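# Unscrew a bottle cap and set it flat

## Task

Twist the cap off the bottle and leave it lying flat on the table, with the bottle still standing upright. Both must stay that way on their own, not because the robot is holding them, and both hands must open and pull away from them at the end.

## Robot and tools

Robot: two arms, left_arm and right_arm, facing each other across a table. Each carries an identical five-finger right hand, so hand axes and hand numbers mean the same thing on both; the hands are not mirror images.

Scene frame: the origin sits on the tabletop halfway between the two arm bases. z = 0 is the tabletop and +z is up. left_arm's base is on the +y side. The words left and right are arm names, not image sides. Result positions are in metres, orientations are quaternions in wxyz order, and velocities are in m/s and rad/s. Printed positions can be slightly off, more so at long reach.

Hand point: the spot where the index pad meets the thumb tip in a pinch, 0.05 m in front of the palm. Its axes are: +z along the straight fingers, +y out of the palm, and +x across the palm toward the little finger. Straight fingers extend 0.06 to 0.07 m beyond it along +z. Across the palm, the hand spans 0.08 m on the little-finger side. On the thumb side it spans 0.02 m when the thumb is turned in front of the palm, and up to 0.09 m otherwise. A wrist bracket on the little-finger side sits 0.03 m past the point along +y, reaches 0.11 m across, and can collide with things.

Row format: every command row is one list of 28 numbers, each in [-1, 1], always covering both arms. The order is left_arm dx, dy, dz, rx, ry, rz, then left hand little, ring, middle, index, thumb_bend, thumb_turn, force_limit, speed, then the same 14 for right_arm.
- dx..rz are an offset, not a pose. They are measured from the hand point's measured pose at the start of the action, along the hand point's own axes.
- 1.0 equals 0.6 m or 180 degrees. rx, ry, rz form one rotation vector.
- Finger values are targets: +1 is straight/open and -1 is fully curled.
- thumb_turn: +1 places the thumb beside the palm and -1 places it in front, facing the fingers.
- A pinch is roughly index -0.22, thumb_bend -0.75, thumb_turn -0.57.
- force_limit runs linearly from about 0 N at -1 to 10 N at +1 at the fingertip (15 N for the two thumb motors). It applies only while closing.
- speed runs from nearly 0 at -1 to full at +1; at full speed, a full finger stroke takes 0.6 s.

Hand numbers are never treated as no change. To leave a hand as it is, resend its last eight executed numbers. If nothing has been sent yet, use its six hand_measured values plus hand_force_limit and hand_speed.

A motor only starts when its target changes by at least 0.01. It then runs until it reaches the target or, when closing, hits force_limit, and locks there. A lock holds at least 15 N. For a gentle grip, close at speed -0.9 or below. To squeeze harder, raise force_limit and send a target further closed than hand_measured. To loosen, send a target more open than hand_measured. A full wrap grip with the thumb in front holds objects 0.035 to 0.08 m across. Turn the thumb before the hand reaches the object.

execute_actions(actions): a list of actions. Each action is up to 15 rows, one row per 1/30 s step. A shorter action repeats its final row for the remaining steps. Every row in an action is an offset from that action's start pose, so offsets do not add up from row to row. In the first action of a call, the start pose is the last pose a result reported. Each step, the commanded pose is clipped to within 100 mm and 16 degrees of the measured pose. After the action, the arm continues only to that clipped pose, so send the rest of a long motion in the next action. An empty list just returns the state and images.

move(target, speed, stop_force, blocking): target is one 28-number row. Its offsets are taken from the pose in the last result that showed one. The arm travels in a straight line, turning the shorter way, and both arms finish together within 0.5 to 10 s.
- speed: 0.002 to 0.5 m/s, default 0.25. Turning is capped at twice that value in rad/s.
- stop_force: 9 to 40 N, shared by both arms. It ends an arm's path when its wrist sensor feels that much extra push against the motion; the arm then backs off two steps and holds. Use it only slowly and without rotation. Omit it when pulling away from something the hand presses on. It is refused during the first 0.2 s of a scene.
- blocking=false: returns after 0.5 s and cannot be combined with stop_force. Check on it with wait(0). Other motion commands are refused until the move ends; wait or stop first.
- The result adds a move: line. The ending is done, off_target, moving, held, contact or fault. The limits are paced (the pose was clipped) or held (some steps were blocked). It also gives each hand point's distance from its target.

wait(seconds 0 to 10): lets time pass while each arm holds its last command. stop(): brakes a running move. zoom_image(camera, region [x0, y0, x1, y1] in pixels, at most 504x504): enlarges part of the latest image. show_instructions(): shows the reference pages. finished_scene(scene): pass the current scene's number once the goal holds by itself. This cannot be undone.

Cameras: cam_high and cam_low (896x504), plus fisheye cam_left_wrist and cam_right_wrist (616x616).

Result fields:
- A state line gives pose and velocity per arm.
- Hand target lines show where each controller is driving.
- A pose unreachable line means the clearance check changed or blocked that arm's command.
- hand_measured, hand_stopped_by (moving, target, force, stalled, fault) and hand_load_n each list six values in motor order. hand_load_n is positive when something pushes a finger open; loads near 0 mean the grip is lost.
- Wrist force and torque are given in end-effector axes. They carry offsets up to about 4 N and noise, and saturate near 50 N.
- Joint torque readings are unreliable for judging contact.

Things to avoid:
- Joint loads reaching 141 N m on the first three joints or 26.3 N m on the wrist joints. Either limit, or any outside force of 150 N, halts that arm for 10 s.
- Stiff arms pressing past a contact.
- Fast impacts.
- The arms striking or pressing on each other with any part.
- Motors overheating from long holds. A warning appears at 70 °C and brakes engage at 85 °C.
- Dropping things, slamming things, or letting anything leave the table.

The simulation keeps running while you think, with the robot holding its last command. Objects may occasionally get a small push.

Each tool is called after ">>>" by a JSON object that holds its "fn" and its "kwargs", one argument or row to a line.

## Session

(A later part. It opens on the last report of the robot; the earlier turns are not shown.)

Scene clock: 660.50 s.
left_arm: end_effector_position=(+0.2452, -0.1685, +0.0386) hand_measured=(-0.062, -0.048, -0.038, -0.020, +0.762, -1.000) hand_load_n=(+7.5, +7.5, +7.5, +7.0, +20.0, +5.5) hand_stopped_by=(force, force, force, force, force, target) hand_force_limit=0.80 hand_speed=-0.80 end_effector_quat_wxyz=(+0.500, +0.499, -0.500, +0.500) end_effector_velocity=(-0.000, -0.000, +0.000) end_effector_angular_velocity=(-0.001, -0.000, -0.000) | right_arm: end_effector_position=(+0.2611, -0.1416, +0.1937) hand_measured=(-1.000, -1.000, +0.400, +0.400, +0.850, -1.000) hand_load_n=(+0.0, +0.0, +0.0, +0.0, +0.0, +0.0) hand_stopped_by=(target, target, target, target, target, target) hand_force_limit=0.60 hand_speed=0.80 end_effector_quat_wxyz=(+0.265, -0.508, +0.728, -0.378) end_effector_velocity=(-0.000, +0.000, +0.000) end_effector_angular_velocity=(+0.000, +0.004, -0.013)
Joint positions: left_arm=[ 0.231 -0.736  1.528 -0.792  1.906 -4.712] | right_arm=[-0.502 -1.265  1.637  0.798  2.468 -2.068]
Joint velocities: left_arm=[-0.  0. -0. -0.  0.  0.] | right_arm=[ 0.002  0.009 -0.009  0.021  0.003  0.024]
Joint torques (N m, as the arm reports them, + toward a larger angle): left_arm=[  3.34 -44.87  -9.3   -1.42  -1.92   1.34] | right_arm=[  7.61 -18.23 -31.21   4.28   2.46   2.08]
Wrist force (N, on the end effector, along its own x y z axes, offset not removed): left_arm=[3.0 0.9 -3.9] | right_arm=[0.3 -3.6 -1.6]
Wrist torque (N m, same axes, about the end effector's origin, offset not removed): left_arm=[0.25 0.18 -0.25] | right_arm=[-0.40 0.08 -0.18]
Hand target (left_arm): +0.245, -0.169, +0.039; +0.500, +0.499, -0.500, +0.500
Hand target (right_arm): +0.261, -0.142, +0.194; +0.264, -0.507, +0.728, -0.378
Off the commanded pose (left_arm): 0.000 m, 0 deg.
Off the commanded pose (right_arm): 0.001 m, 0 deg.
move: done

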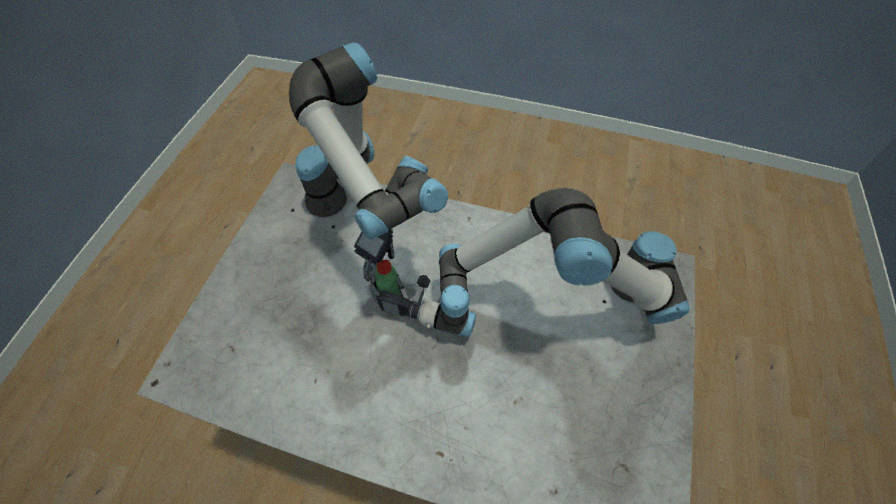

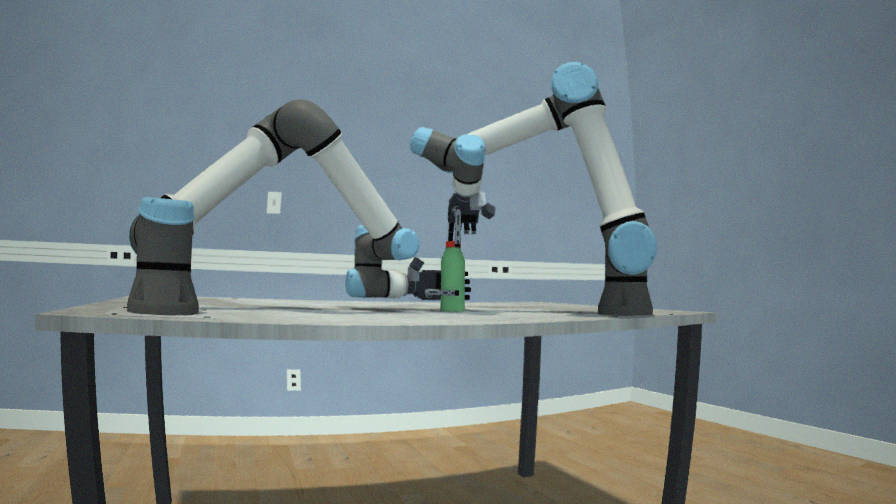

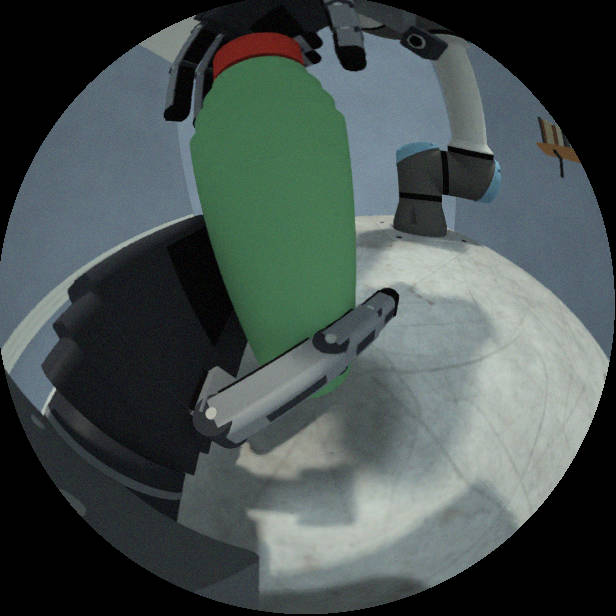

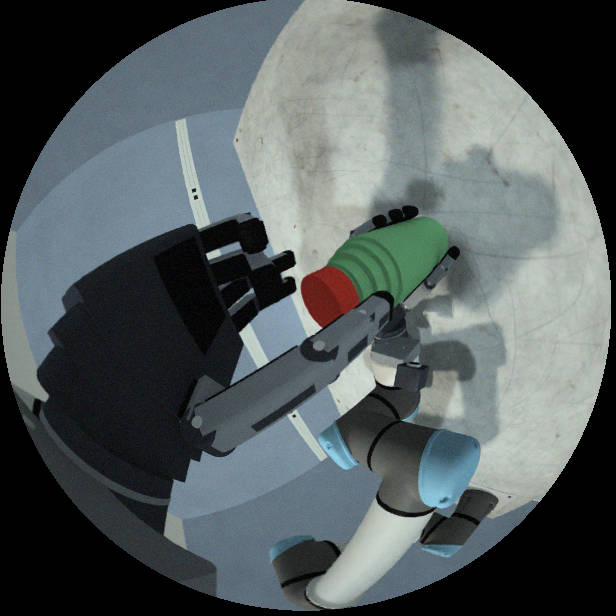

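>>> {"fn": "execute_actions", "kwargs": {
  "actions": [
    [[0,0,0,0,0,0,-0.9,-0.9,-0.9,-0.9,-0.8,-1,0.8,-0.8, 0.0004,-0.0009,0.0004,0,0,0,-1,-1,0.1,0.1,0.36,-1,0.6,0.5],[0,0,0,0,0,0,-0.9,-0.9,-0.9,-0.9,-0.8,-1,0.8,-0.8, 0.0004,-0.0009,0.0004,0,0,0,-1,-1,0.1,0.1,0.36,-1,0.6,0.5],[0,0,0,0,0,0,-0.9,-0.9,-0.9,-0.9,-0.8,-1,0.8,-0.8, 0.0004,-0.0009,0.0004,0,0,0,-1,-1,0.1,0.1,0.36,-1,0.6,0.5],[0,0,0,0,0,0,-0.9,-0.9,-0.9,-0.9,-0.8,-1,0.8,-0.8, 0.0004,-0.0009,0.0004,0,0,0,-1,-1,0.1,0.1,0.36,-1,0.6,0.5],[0,0,0,0,0,0,-0.9,-0.9,-0.9,-0.9,-0.8,-1,0.8,-0.8, 0.0004,-0.0009,0.0004,0,0,0,-1,-1,0.1,0.1,0.36,-1,0.6,0.5],[0,0,0,0,0,0,-0.9,-0.9,-0.9,-0.9,-0.8,-1,0.8,-0.8, 0.0004,-0.0009,0.0004,0,0,0,-1,-1,0.1,0.1,0.36,-1,0.6,0.5],[0,0,0,0,0,0,-0.9,-0.9,-0.9,-0.9,-0.8,-1,0.8,-0.8, 0.0004,-0.0009,0.0004,0,0,0,-1,-1,0.1,0.1,0.36,-1,0.6,0.5],[0,0,0,0,0,0,-0.9,-0.9,-0.9,-0.9,-0.8,-1,0.8,-0.8, 0.0004,-0.0009,0.0004,0,0,0,-1,-1,0.1,0.1,0.36,-1,0.6,0.5],[0,0,0,0,0,0,-0.9,-0.9,-0.9,-0.9,-0.8,-1,0.8,-0.8, 0.0004,-0.0009,0.0004,0,0,0,-1,-1,-0.5,-0.5,-0.5,-1,0.6,-0.85]]
  ]
}}

>>> {"fn": "wait", "kwargs": {
  "seconds": 0.5
}}

Scene clock: 683.50 s.
left_arm: end_effector_position=(+0.2452, -0.1685, +0.0386) hand_measured=(-0.062, -0.048, -0.038, -0.020, +0.762, -1.000) hand_load_n=(+7.5, +7.5, +7.5, +7.0, +20.0, +5.5) hand_stopped_by=(force, force, force, force, force, target) hand_force_limit=0.80 hand_speed=-0.80 end_effector_quat_wxyz=(+0.500, +0.499, -0.500, +0.500) end_effector_velocity=(+0.001, +0.000, +0.000) end_effector_angular_velocity=(-0.000, +0.001, +0.001) | right_arm: end_effector_position=(+0.2615, -0.1420, +0.1940) hand_measured=(-1.000, -1.000, +0.050, +0.050, +0.504, -1.000) hand_load_n=(+0.0, +0.0, +0.0, +0.0, +0.0, +0.0) hand_stopped_by=(target, target, moving, moving, moving, target) hand_force_limit=0.60 hand_speed=-0.85 end_effector_quat_wxyz=(+0.265, -0.508, +0.728, -0.378) end_effector_velocity=(-0.000, -0.000, -0.001) end_effector_angular_velocity=(-0.000, +0.001, -0.000)
Joint positions: left_arm=[ 0.231 -0.736  1.528 -0.792  1.906 -4.712] | right_arm=[-0.503 -1.267  1.637  0.797  2.468 -2.07 ]
Joint velocities: left_arm=[ 0.001 -0.    -0.001  0.001 -0.    -0.001] | right_arm=[-0.001  0.     0.002 -0.    -0.001  0.   ]
Joint torques (N m, as the arm reports them, + toward a larger angle): left_arm=[  3.59 -43.49  -9.86  -1.44  -1.97   1.39] | right_arm=[ -5.8  -40.41  -3.15  -0.57  -0.46  -2.66]
Wrist force (N, on the end effector, along its own x y z axes, offset not removed): left_arm=[4.0 3.4 1.3] | right_arm=[-2.2 -4.2 -1.8]
Wrist torque (N m, same axes, about the end effector's origin, offset not removed): left_arm=[0.30 -0.05 -0.11] | right_arm=[-0.41 0.65 -0.29]
Hand target (left_arm): +0.245, -0.169, +0.039; +0.500, +0.499, -0.500, +0.500
Hand target (right_arm): +0.262, -0.142, +0.194; +0.265, -0.508, +0.728, -0.378
Off the commanded pose (left_arm): 0.000 m, 0 deg.
Off the commanded pose (right_arm): 0.000 m, 0 deg.

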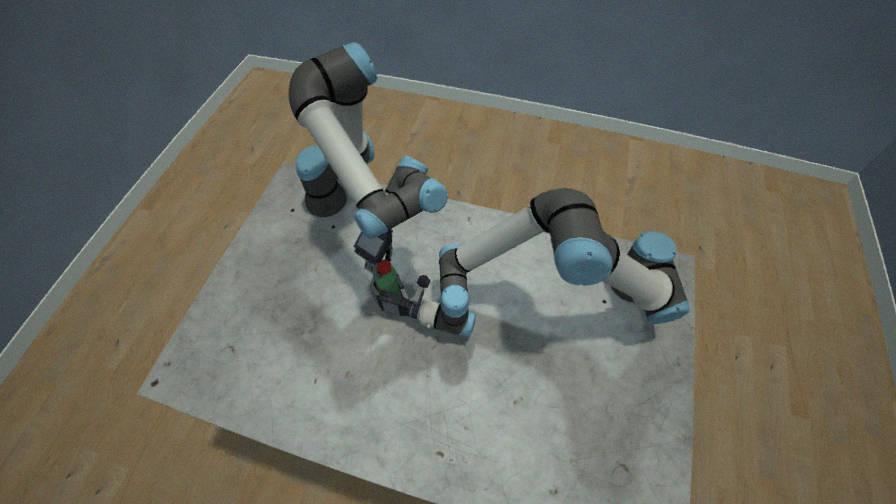

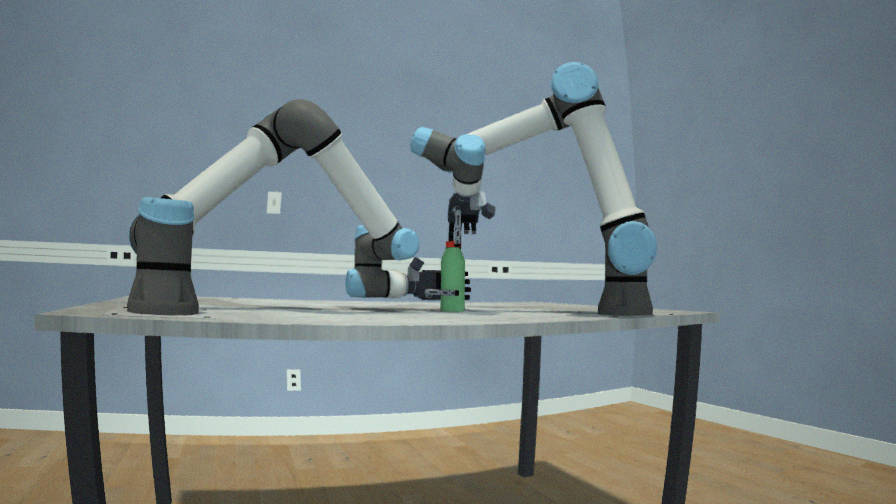

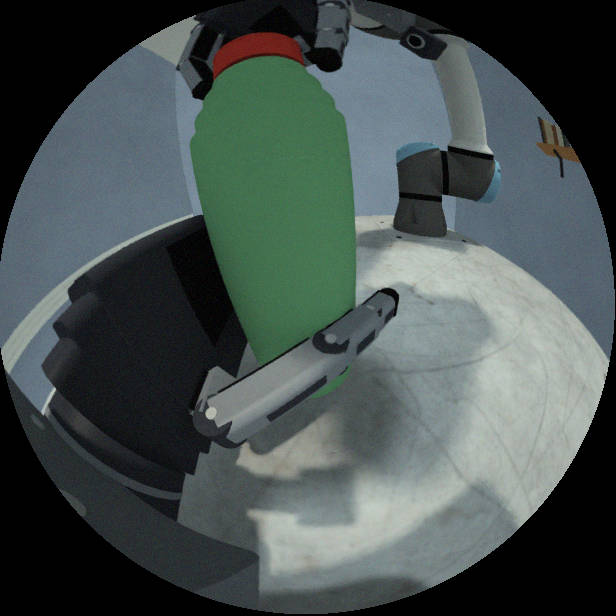

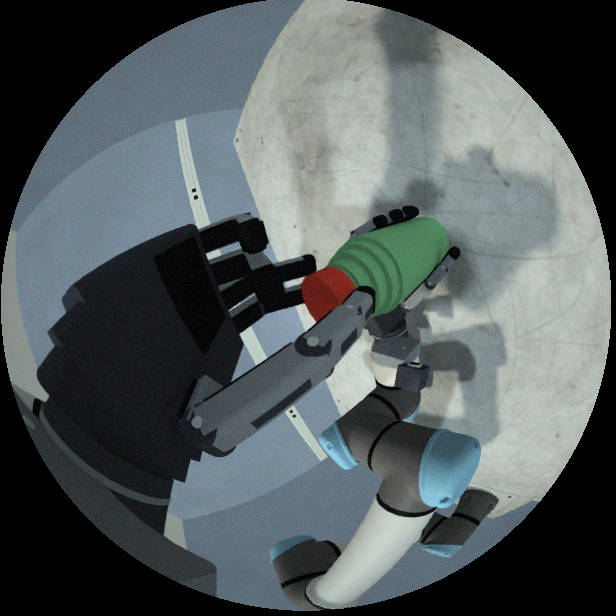

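Scene clock: 684.00 s.
left_arm: end_effector_position=(+0.2452, -0.1685, +0.0386) hand_measured=(-0.064, -0.048, -0.038, -0.020, +0.762, -1.000) hand_load_n=(+4.0, +4.5, +6.5, +8.0, +19.5, +6.5) hand_stopped_by=(force, force, force, force, force, target) hand_force_limit=0.80 hand_speed=-0.80 end_effector_quat_wxyz=(+0.500, +0.499, -0.500, +0.500) end_effector_velocity=(+0.002, +0.000, +0.001) end_effector_angular_velocity=(-0.001, +0.001, +0.002) | right_arm: end_effector_position=(+0.2616, -0.1420, +0.1940) hand_measured=(-1.000, -1.000, -0.064, -0.046, +0.430, -1.000) hand_load_n=(+0.0, +0.0, +8.0, +6.5, +6.5, +0.0) hand_stopped_by=(target, target, force, force, moving, target) hand_force_limit=0.60 hand_speed=-0.85 end_effector_quat_wxyz=(+0.265, -0.508, +0.728, -0.378) end_effector_velocity=(-0.000, +0.000, -0.000) end_effector_angular_velocity=(+0.001, +0.001, +0.001)
Joint positions: left_arm=[ 0.231 -0.736  1.528 -0.792  1.906 -4.712] | right_arm=[-0.504 -1.267  1.637  0.797  2.468 -2.07 ]
Joint velocities: left_arm=[ 0.002  0.    -0.001 -0.    -0.    -0.001] | right_arm=[-0.     0.    -0.    -0.    -0.002 -0.   ]
Joint torques (N m, as the arm reports them, + toward a larger angle): left_arm=[  2.2  -40.92 -10.07  -1.38  -1.88   1.52] | right_arm=[ -0.13 -41.62  -5.11   0.1   -0.57  -2.55]
Wrist force (N, on the end effector, along its own x y z axes, offset not removed): left_arm=[11.8 10.8 -3.4] | right_arm=[2.1 -8.7 3.8]
Wrist torque (N m, same axes, about the end effector's origin, offset not removed): left_arm=[0.32 0.09 0.75] | right_arm=[-0.46 0.08 -0.37]
Hand target (left_arm): +0.245, -0.169, +0.039; +0.500, +0.499, -0.500, +0.500
Hand target (right_arm): +0.262, -0.142, +0.194; +0.265, -0.508, +0.728, -0.378
Off the commanded pose (left_arm): 0.000 m, 0 deg.
Off the commanded pose (right_arm): 0.000 m, 0 deg.
wait: 0.50 s; no rest

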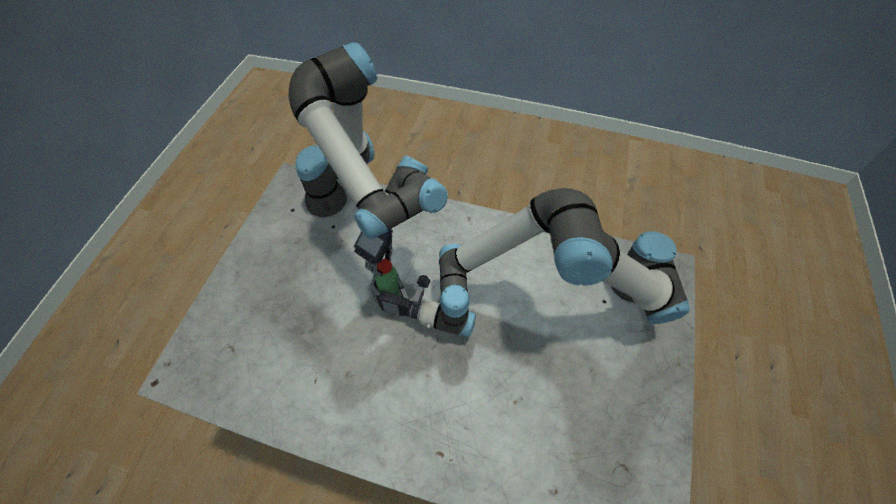

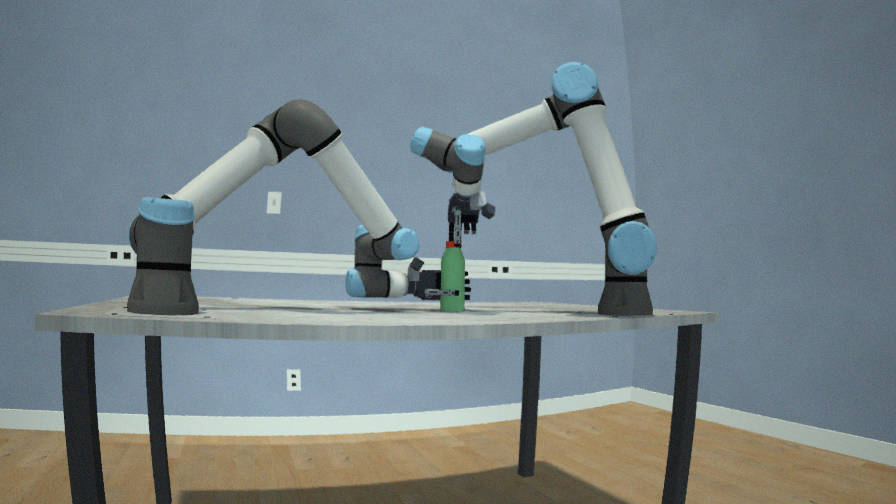

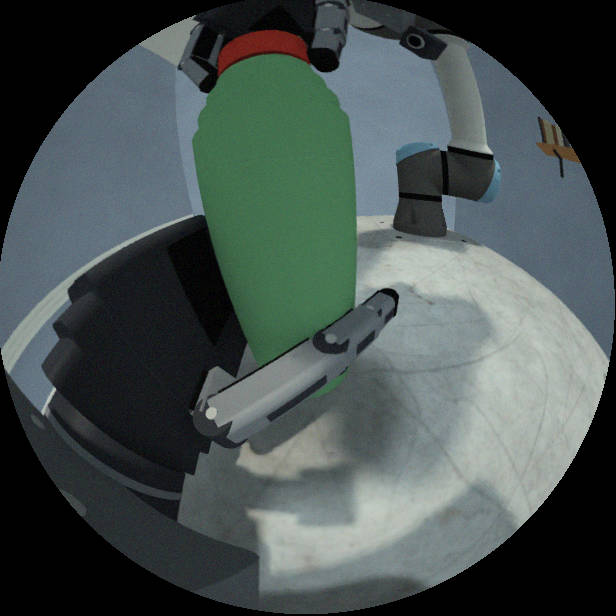

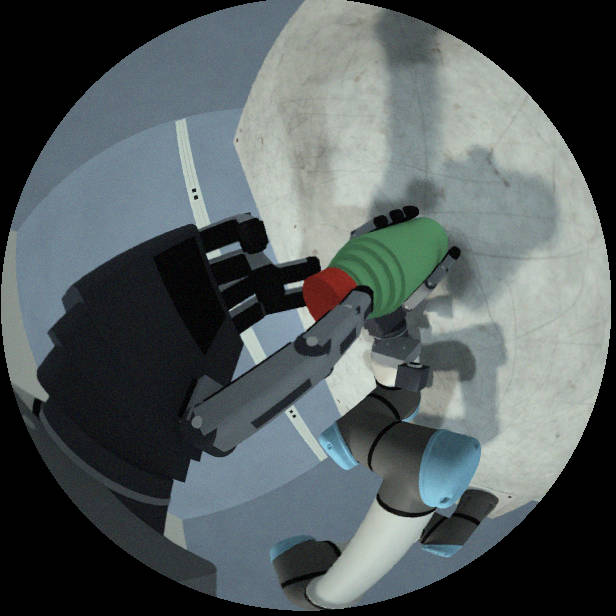

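>>> {"fn": "execute_actions", "kwargs": {
  "actions": []
}}

Scene clock: 692.87 s.
left_arm: end_effector_position=(+0.2452, -0.1685, +0.0386) hand_measured=(-0.064, -0.048, -0.038, -0.020, +0.762, -1.000) hand_load_n=(+4.5, +5.0, +6.5, +8.0, +19.0, +6.5) hand_stopped_by=(force, force, force, force, force, target) hand_force_limit=0.80 hand_speed=-0.80 end_effector_quat_wxyz=(+0.500, +0.499, -0.500, +0.500) end_effector_velocity=(-0.000, +0.001, -0.001) end_effector_angular_velocity=(+0.001, +0.001, +0.000) | right_arm: end_effector_position=(+0.2615, -0.1420, +0.1940) hand_measured=(-1.000, -1.000, -0.062, -0.046, +0.394, -1.000) hand_load_n=(+0.0, +0.0, +9.0, +8.0, +11.5, +0.5) hand_stopped_by=(target, target, force, force, force, target) hand_force_limit=0.60 hand_speed=-0.85 end_effector_quat_wxyz=(+0.265, -0.508, +0.728, -0.378) end_effector_velocity=(-0.000, +0.000, +0.000) end_effector_angular_velocity=(+0.001, -0.000, +0.000)
Joint positions: left_arm=[ 0.231 -0.736  1.528 -0.792  1.906 -4.712] | right_arm=[-0.504 -1.267  1.637  0.797  2.468 -2.07 ]
Joint velocities: left_arm=[ 0.     0.     0.001 -0.     0.    -0.   ] | right_arm=[ 0.  0. -0. -0. -0.  0.]
Joint torques (N m, as the arm reports them, + toward a larger angle): left_arm=[  3.28 -29.17  -9.76  -1.49  -2.06   1.43] | right_arm=[  9.17 -38.06  -8.78   4.47  -1.65  -1.24]
Wrist force (N, on the end effector, along its own x y z axes, offset not removed): left_arm=[7.9 7.5 -2.5] | right_arm=[-0.8 -5.0 2.1]
Wrist torque (N m, same axes, about the end effector's origin, offset not removed): left_arm=[0.23 0.49 0.11] | right_arm=[-0.03 0.46 -0.43]
Hand target (left_arm): +0.245, -0.169, +0.039; +0.500, +0.499, -0.500, +0.500
Hand target (right_arm): +0.262, -0.142, +0.194; +0.265, -0.508, +0.728, -0.378
Off the commanded pose (left_arm): 0.000 m, 0 deg.
Off the commanded pose (right_arm): 0.000 m, 0 deg.

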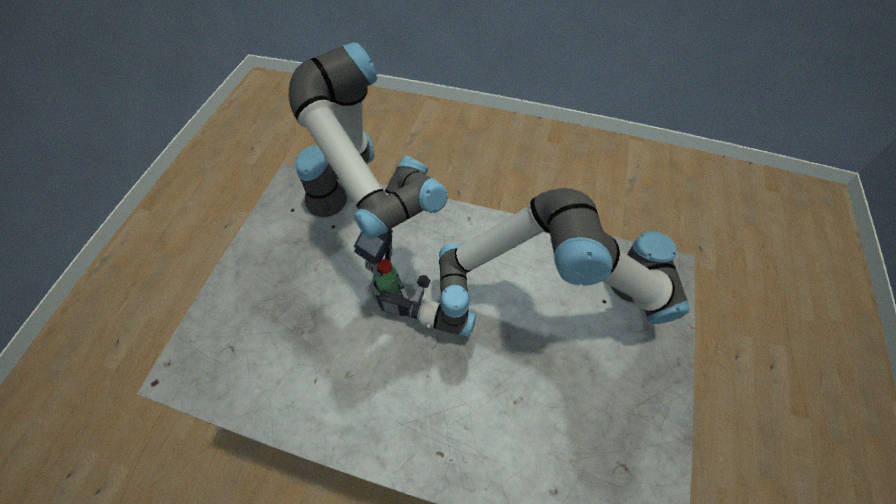

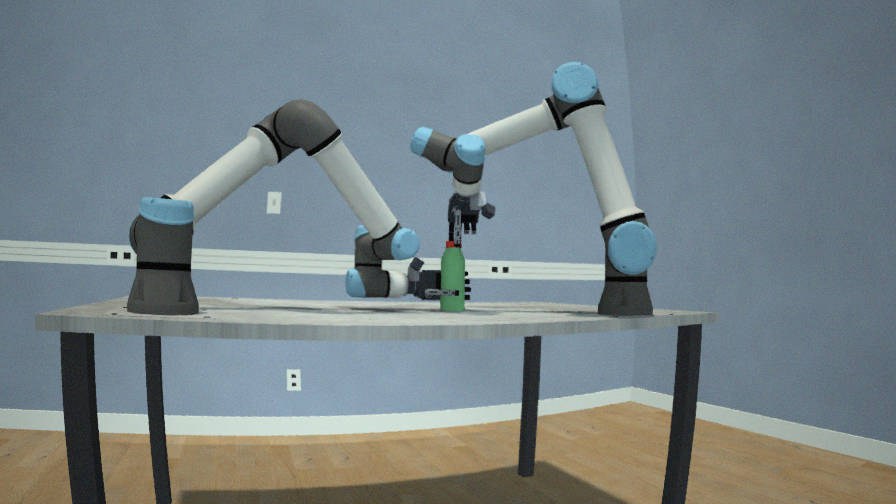

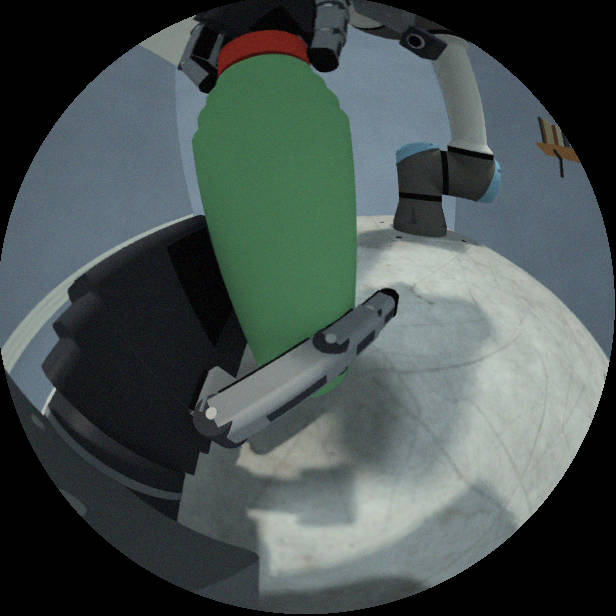

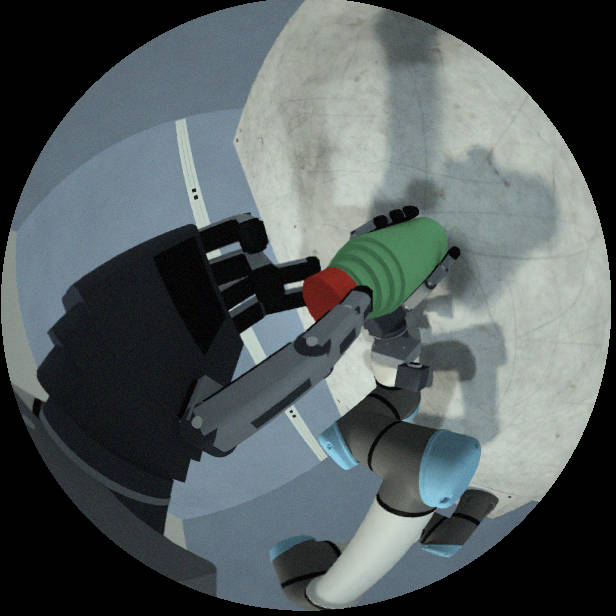

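>>> {"fn": "move", "kwargs": {
  "target": [0,0,0,0,0,0,-0.9,-0.9,-0.9,-0.9,-0.8,-1,0.8,-0.8, -0.0110,0.0002,-0.0052,0,-0.24462,-0.17128,-1,-1,-0.5,-0.5,-0.5,-1,0.6,-0.85],
  "speed": 0.35
}}

Scene clock: 743.17 s.
left_arm: end_effector_position=(+0.2452, -0.1685, +0.0385) hand_measured=(-0.064, -0.048, -0.038, -0.020, +0.762, -1.000) hand_load_n=(+5.5, +6.5, +7.5, +8.0, +17.5, +4.0) hand_stopped_by=(force, force, force, force, force, target) hand_force_limit=0.80 hand_speed=-0.80 end_effector_quat_wxyz=(+0.500, +0.499, -0.500, +0.500) end_effector_velocity=(+0.000, +0.001, -0.001) end_effector_angular_velocity=(+0.001, +0.000, +0.000) | right_arm: end_effector_position=(+0.2616, -0.1351, +0.1963) hand_measured=(-1.000, -1.000, -0.064, -0.046, +0.396, -1.000) hand_load_n=(+0.0, +0.0, +0.0, +8.0, +8.5, +0.5) hand_stopped_by=(target, target, force, force, force, target) hand_force_limit=0.60 hand_speed=-0.85 end_effector_quat_wxyz=(+0.407, -0.781, +0.419, -0.219) end_effector_velocity=(-0.000, -0.000, -0.000) end_effector_angular_velocity=(+0.001, +0.003, +0.011)
Joint positions: left_arm=[ 0.231 -0.736  1.528 -0.792  1.906 -4.712] | right_arm=[-0.906 -1.644  1.944  0.311  1.512 -3.184]
Joint velocities: left_arm=[ 0.     0.     0.001 -0.     0.     0.   ] | right_arm=[-0.008  0.     0.001  0.002 -0.016 -0.009]
Joint torques (N m, as the arm reports them, + toward a larger angle): left_arm=[  3.3  -44.47 -10.02  -1.42   1.84   1.47] | right_arm=[-4.04 -7.53 -5.04  2.58 -1.27 -2.79]
Wrist force (N, on the end effector, along its own x y z axes, offset not removed): left_arm=[0.1 -3.7 -1.2] | right_arm=[-1.5 -8.5 -6.6]
Wrist torque (N m, same axes, about the end effector's origin, offset not removed): left_arm=[-0.33 -0.29 -0.23] | right_arm=[-0.74 0.28 -0.27]
Hand target (left_arm): +0.245, -0.169, +0.039; +0.500, +0.499, -0.500, +0.500
Hand target (right_arm): +0.262, -0.135, +0.196; -0.408, +0.782, -0.419, +0.218
Off the commanded pose (left_arm): 0.000 m, 0 deg.
Off the commanded pose (right_arm): 0.001 m, 0 deg.
move: done

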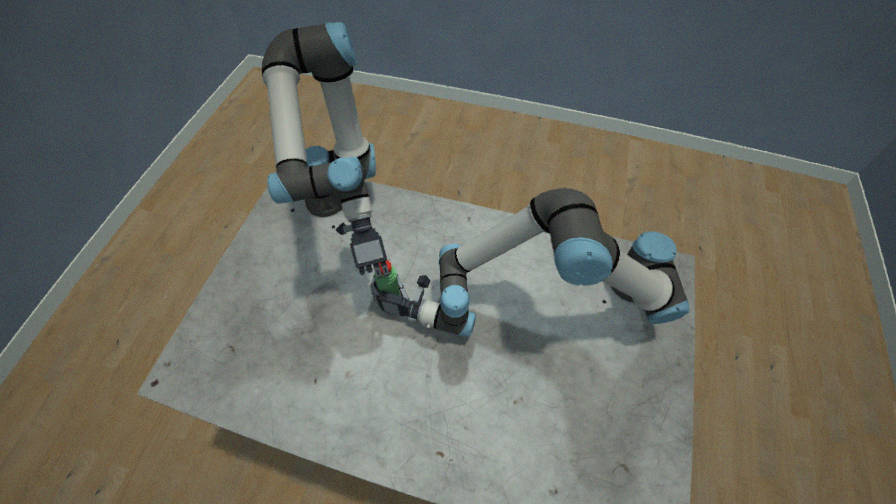

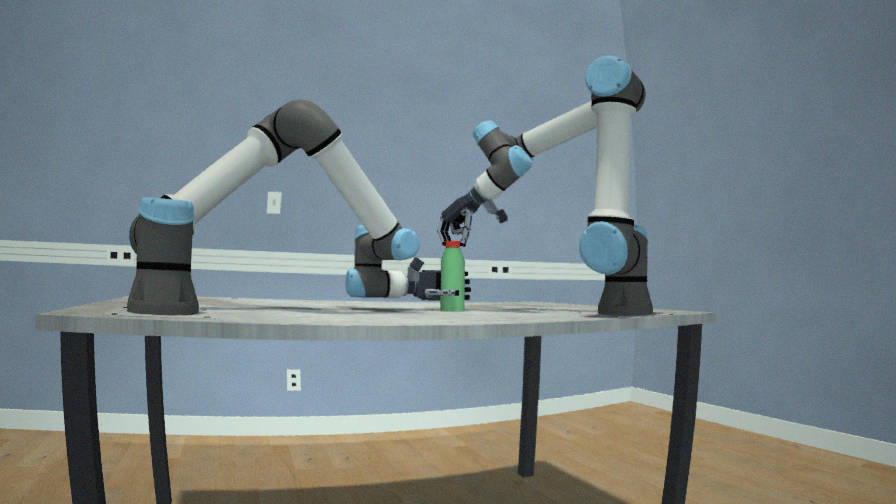

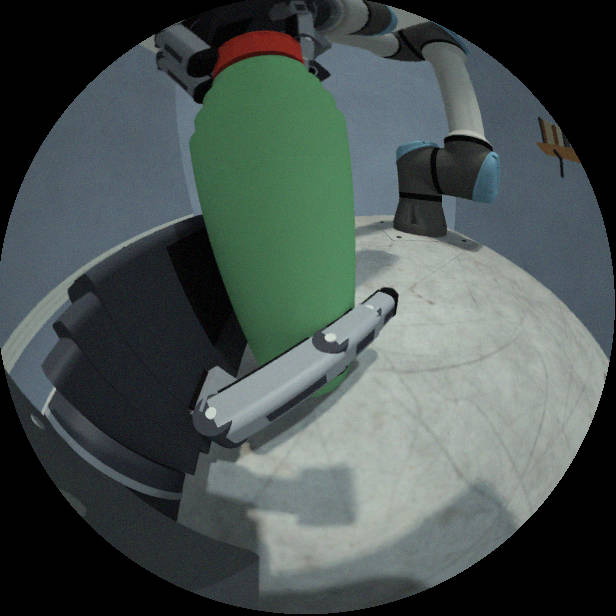

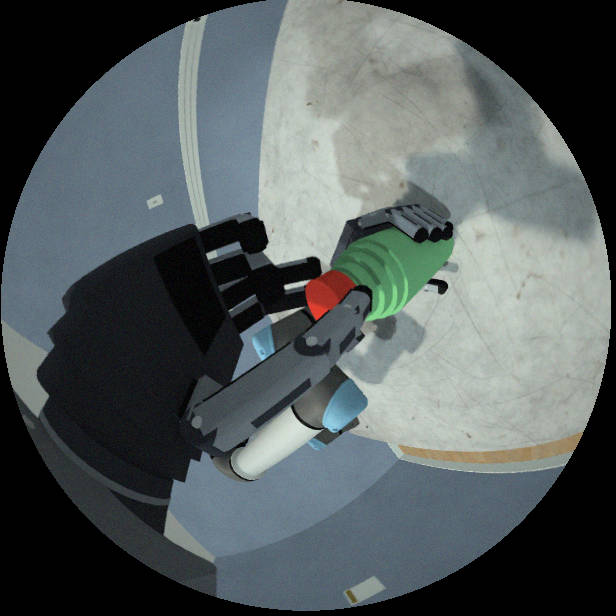

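>>> {"fn": "move", "kwargs": {
  "target": [0,0,0,0,0,0,-0.9,-0.9,-0.9,-0.9,-0.8,-1,0.8,-0.8, -0.0121,0.0049,-0.0085,0,-0.24462,-0.17128,-1,-1,-0.6,-0.5,-0.6,-1,0.6,-0.85],
  "speed": 0.35
}}

Scene clock: 767.90 s.
left_arm: end_effector_position=(+0.2452, -0.1685, +0.0385) hand_measured=(-0.064, -0.048, -0.038, -0.020, +0.762, -1.000) hand_load_n=(+8.0, +8.0, +7.5, +7.0, +17.0, +3.0) hand_stopped_by=(force, force, force, force, force, target) hand_force_limit=0.80 hand_speed=-0.80 end_effector_quat_wxyz=(+0.500, +0.499, -0.500, +0.500) end_effector_velocity=(+0.000, +0.000, -0.001) end_effector_angular_velocity=(+0.001, -0.002, +0.001) | right_arm: end_effector_position=(+0.2529, -0.1325, +0.1966) hand_measured=(-1.000, -1.000, -0.112, -0.046, +0.384, -1.000) hand_load_n=(+0.0, +0.0, +0.5, +9.0, +3.5, -1.0) hand_stopped_by=(target, target, force, force, force, target) hand_force_limit=0.60 hand_speed=-0.85 end_effector_quat_wxyz=(-0.462, +0.886, -0.021, +0.012) end_effector_velocity=(-0.001, -0.000, -0.001) end_effector_angular_velocity=(-0.004, +0.005, +0.014)
Joint positions: left_arm=[ 0.231 -0.736  1.528 -0.792  1.906 -4.712] | right_arm=[-1.203 -1.353  1.754  0.809  0.658 -4.27 ]
Joint velocities: left_arm=[0.001 0.    0.    0.001 0.    0.002] | right_arm=[ 0.001  0.009 -0.004  0.018 -0.002 -0.022]
Joint torques (N m, as the arm reports them, + toward a larger angle): left_arm=[  2.79 -37.11 -10.2   -1.53  -1.19   1.6 ] | right_arm=[  5.78 -12.18 -27.44   5.01  -0.85  -3.11]
Wrist force (N, on the end effector, along its own x y z axes, offset not removed): left_arm=[-0.3 7.4 8.1] | right_arm=[2.5 -16.3 -1.3]
Wrist torque (N m, same axes, about the end effector's origin, offset not removed): left_arm=[0.71 -0.78 0.37] | right_arm=[-0.49 0.32 -0.46]
Hand target (left_arm): +0.245, -0.169, +0.039; +0.500, +0.499, -0.500, +0.500
Hand target (right_arm): +0.253, -0.132, +0.197; -0.462, +0.887, -0.021, +0.012
Off the commanded pose (left_arm): 0.000 m, 0 deg.
Off the commanded pose (right_arm): 0.000 m, 0 deg.
move: done

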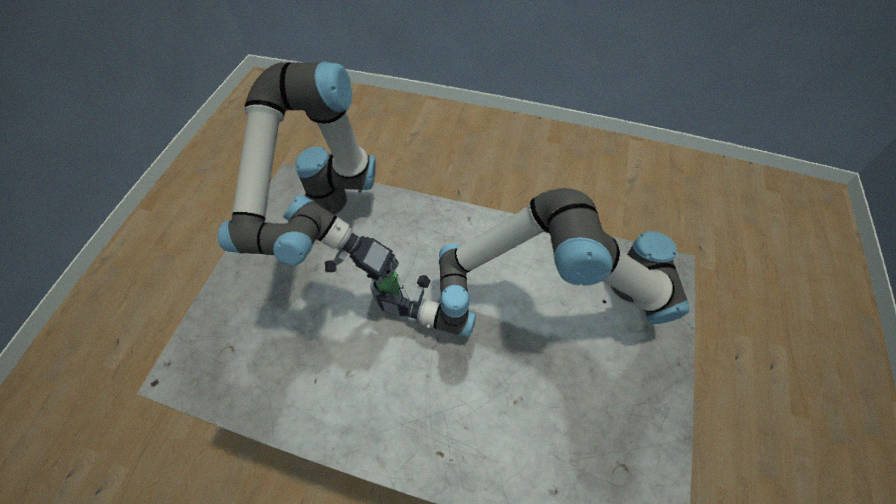

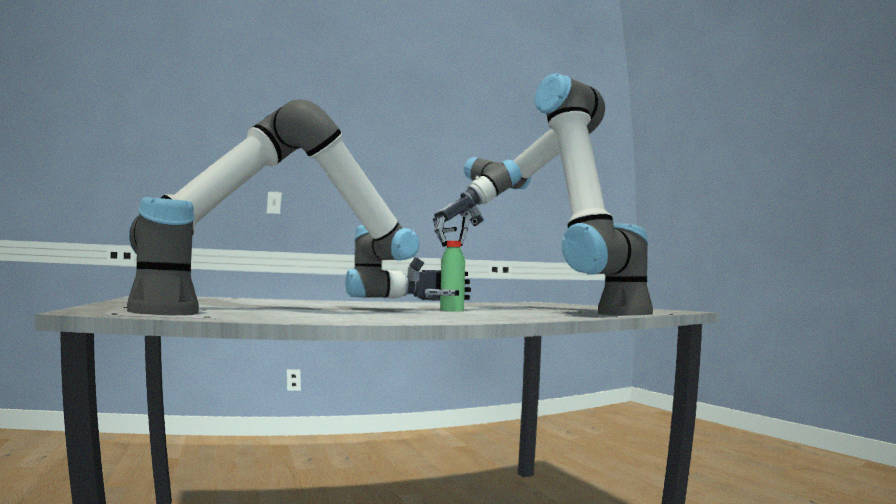

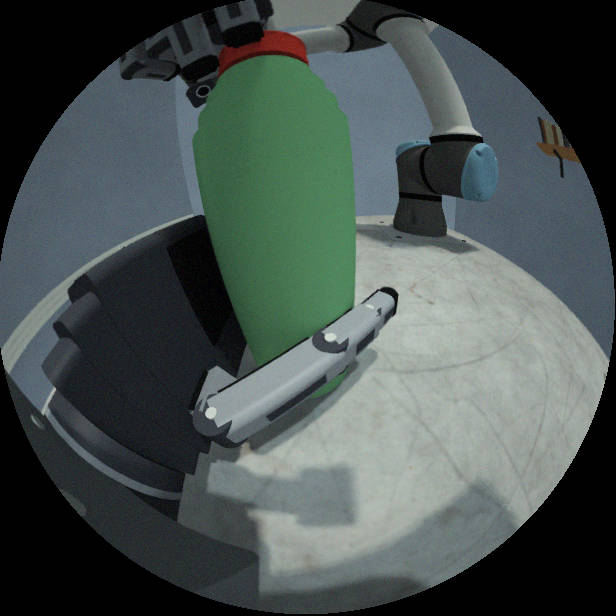

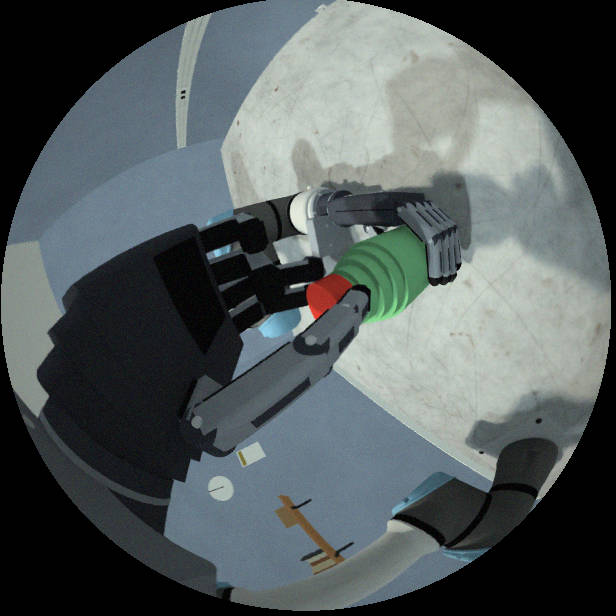

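>>> {"fn": "execute_actions", "kwargs": {
  "actions": [
    [[0,0,0,0,0,0,-0.9,-0.9,-0.9,-0.9,-0.8,-1,0.8,-0.8, 0.0008,-0.0016,-0.0001,0,0,0,-1,-1,-0.6,-0.5,-0.6,-1,0.6,-0.85],[0,0,0,0,0,0,-0.9,-0.9,-0.9,-0.9,-0.8,-1,0.8,-0.8, 0.0008,-0.0016,-0.0001,0,0,0,-1,-1,-0.6,-0.5,-0.6,-1,0.6,-0.85],[0,0,0,0,0,0,-0.9,-0.9,-0.9,-0.9,-0.8,-1,0.8,-0.8, 0.0008,-0.0016,-0.0001,0,0,0,-1,-1,-0.6,-0.5,-0.6,-1,0.6,-0.85],[0,0,0,0,0,0,-0.9,-0.9,-0.9,-0.9,-0.8,-1,0.8,-0.8, 0.0008,-0.0016,-0.0001,0,0,0,-1,-1,-0.6,-0.5,-0.6,-1,0.6,-0.85],[0,0,0,0,0,0,-0.9,-0.9,-0.9,-0.9,-0.8,-1,0.8,-0.8, 0.0008,-0.0016,-0.0001,0,0,0,-1,-1,-0.6,-0.5,-0.6,-1,0.6,-0.85],[0,0,0,0,0,0,-0.9,-0.9,-0.9,-0.9,-0.8,-1,0.8,-0.8, 0.0008,-0.0016,-0.0001,0,0,0,-1,-1,-0.6,-0.5,-0.5,-1,0.6,-0.85]]
  ]
}}

>>> {"fn": "zoom_image", "kwargs": {
  "camera": "cam_low",
  "region": [420, 215, 490, 265]
}}

Scene clock: 822.23 s.
left_arm: end_effector_position=(+0.2452, -0.1685, +0.0385) hand_measured=(-0.064, -0.048, -0.038, -0.020, +0.762, -1.000) hand_load_n=(+7.0, +7.0, +7.0, +7.0, +17.0, +3.0) hand_stopped_by=(force, force, force, force, force, target) hand_force_limit=0.80 hand_speed=-0.80 end_effector_quat_wxyz=(+0.500, +0.499, -0.500, +0.500) end_effector_velocity=(-0.001, +0.000, -0.001) end_effector_angular_velocity=(+0.001, +0.001, -0.001) | right_arm: end_effector_position=(+0.2534, -0.1320, +0.1974) hand_measured=(-1.000, -1.000, -0.112, -0.046, +0.352, -1.000) hand_load_n=(+0.0, +0.0, +1.0, +10.5, +8.0, -1.0) hand_stopped_by=(target, target, force, force, moving, target) hand_force_limit=0.60 hand_speed=-0.85 end_effector_quat_wxyz=(-0.462, +0.886, -0.021, +0.012) end_effector_velocity=(+0.000, +0.000, +0.000) end_effector_angular_velocity=(+0.001, -0.002, +0.001)
Joint positions: left_arm=[ 0.231 -0.736  1.528 -0.792  1.906 -4.712] | right_arm=[-1.202 -1.353  1.751  0.811  0.659 -4.268]
Joint velocities: left_arm=[-0.001 -0.     0.002 -0.    -0.    -0.   ] | right_arm=[-0.    -0.    -0.    -0.    -0.    -0.001]
Joint torques (N m, as the arm reports them, + toward a larger angle): left_arm=[  3.6  -44.4  -10.08  -1.4    1.09   1.57] | right_arm=[  6.71 -38.13 -33.44   0.03  -0.15   2.28]
Wrist force (N, on the end effector, along its own x y z axes, offset not removed): left_arm=[4.2 0.2 -1.0] | right_arm=[-0.6 0.9 4.7]
Wrist torque (N m, same axes, about the end effector's origin, offset not removed): left_arm=[0.21 -0.25 0.24] | right_arm=[-0.10 0.20 -0.19]
Hand target (left_arm): +0.245, -0.169, +0.039; +0.500, +0.499, -0.500, +0.500
Hand target (right_arm): +0.253, -0.132, +0.197; -0.462, +0.886, -0.021, +0.012
Off the commanded pose (left_arm): 0.000 m, 0 deg.
Off the commanded pose (right_arm): 0.000 m, 0 deg.

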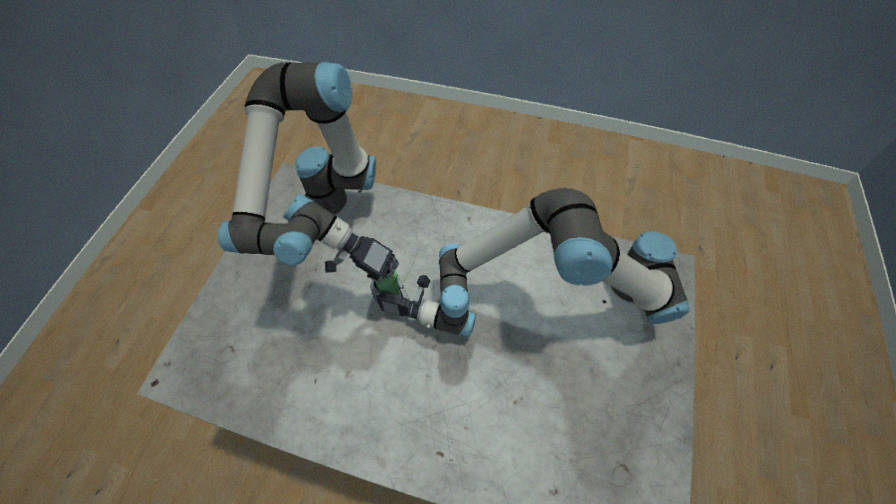

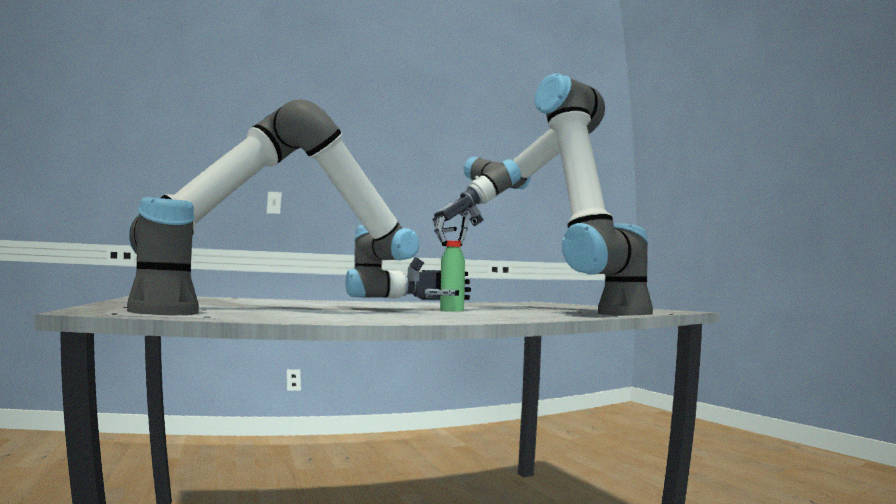

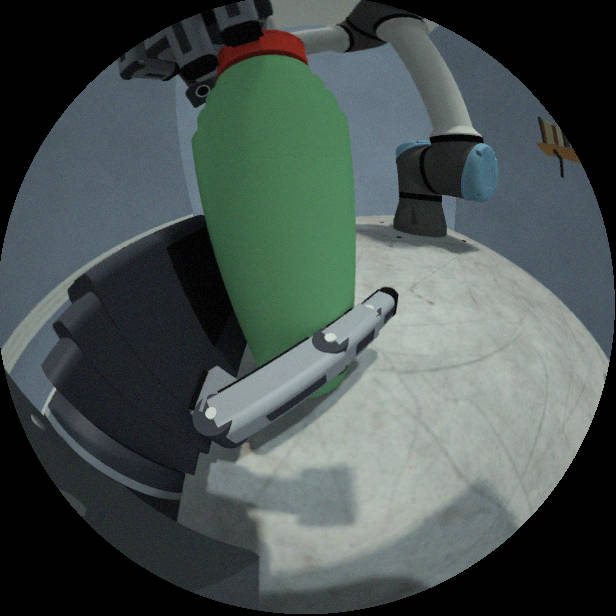

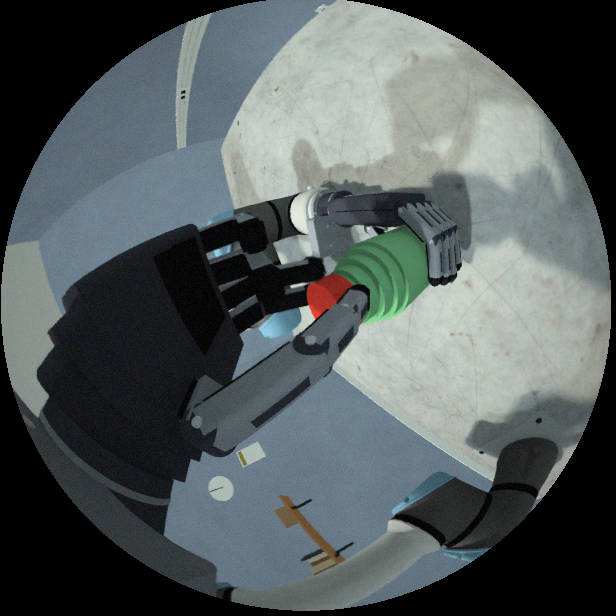

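Region (420, 215, 490, 265) of cam_low's 896x504 image, scaled by 7.200, with more detail than that image has; it fills the top 360 rows of this view, and the rest is white.

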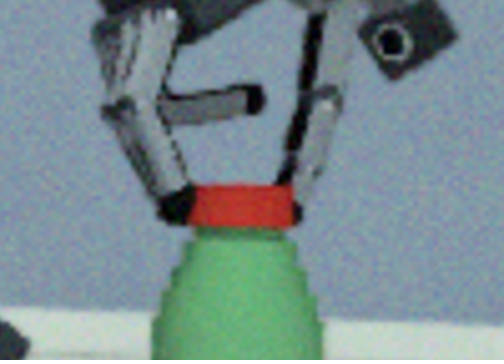

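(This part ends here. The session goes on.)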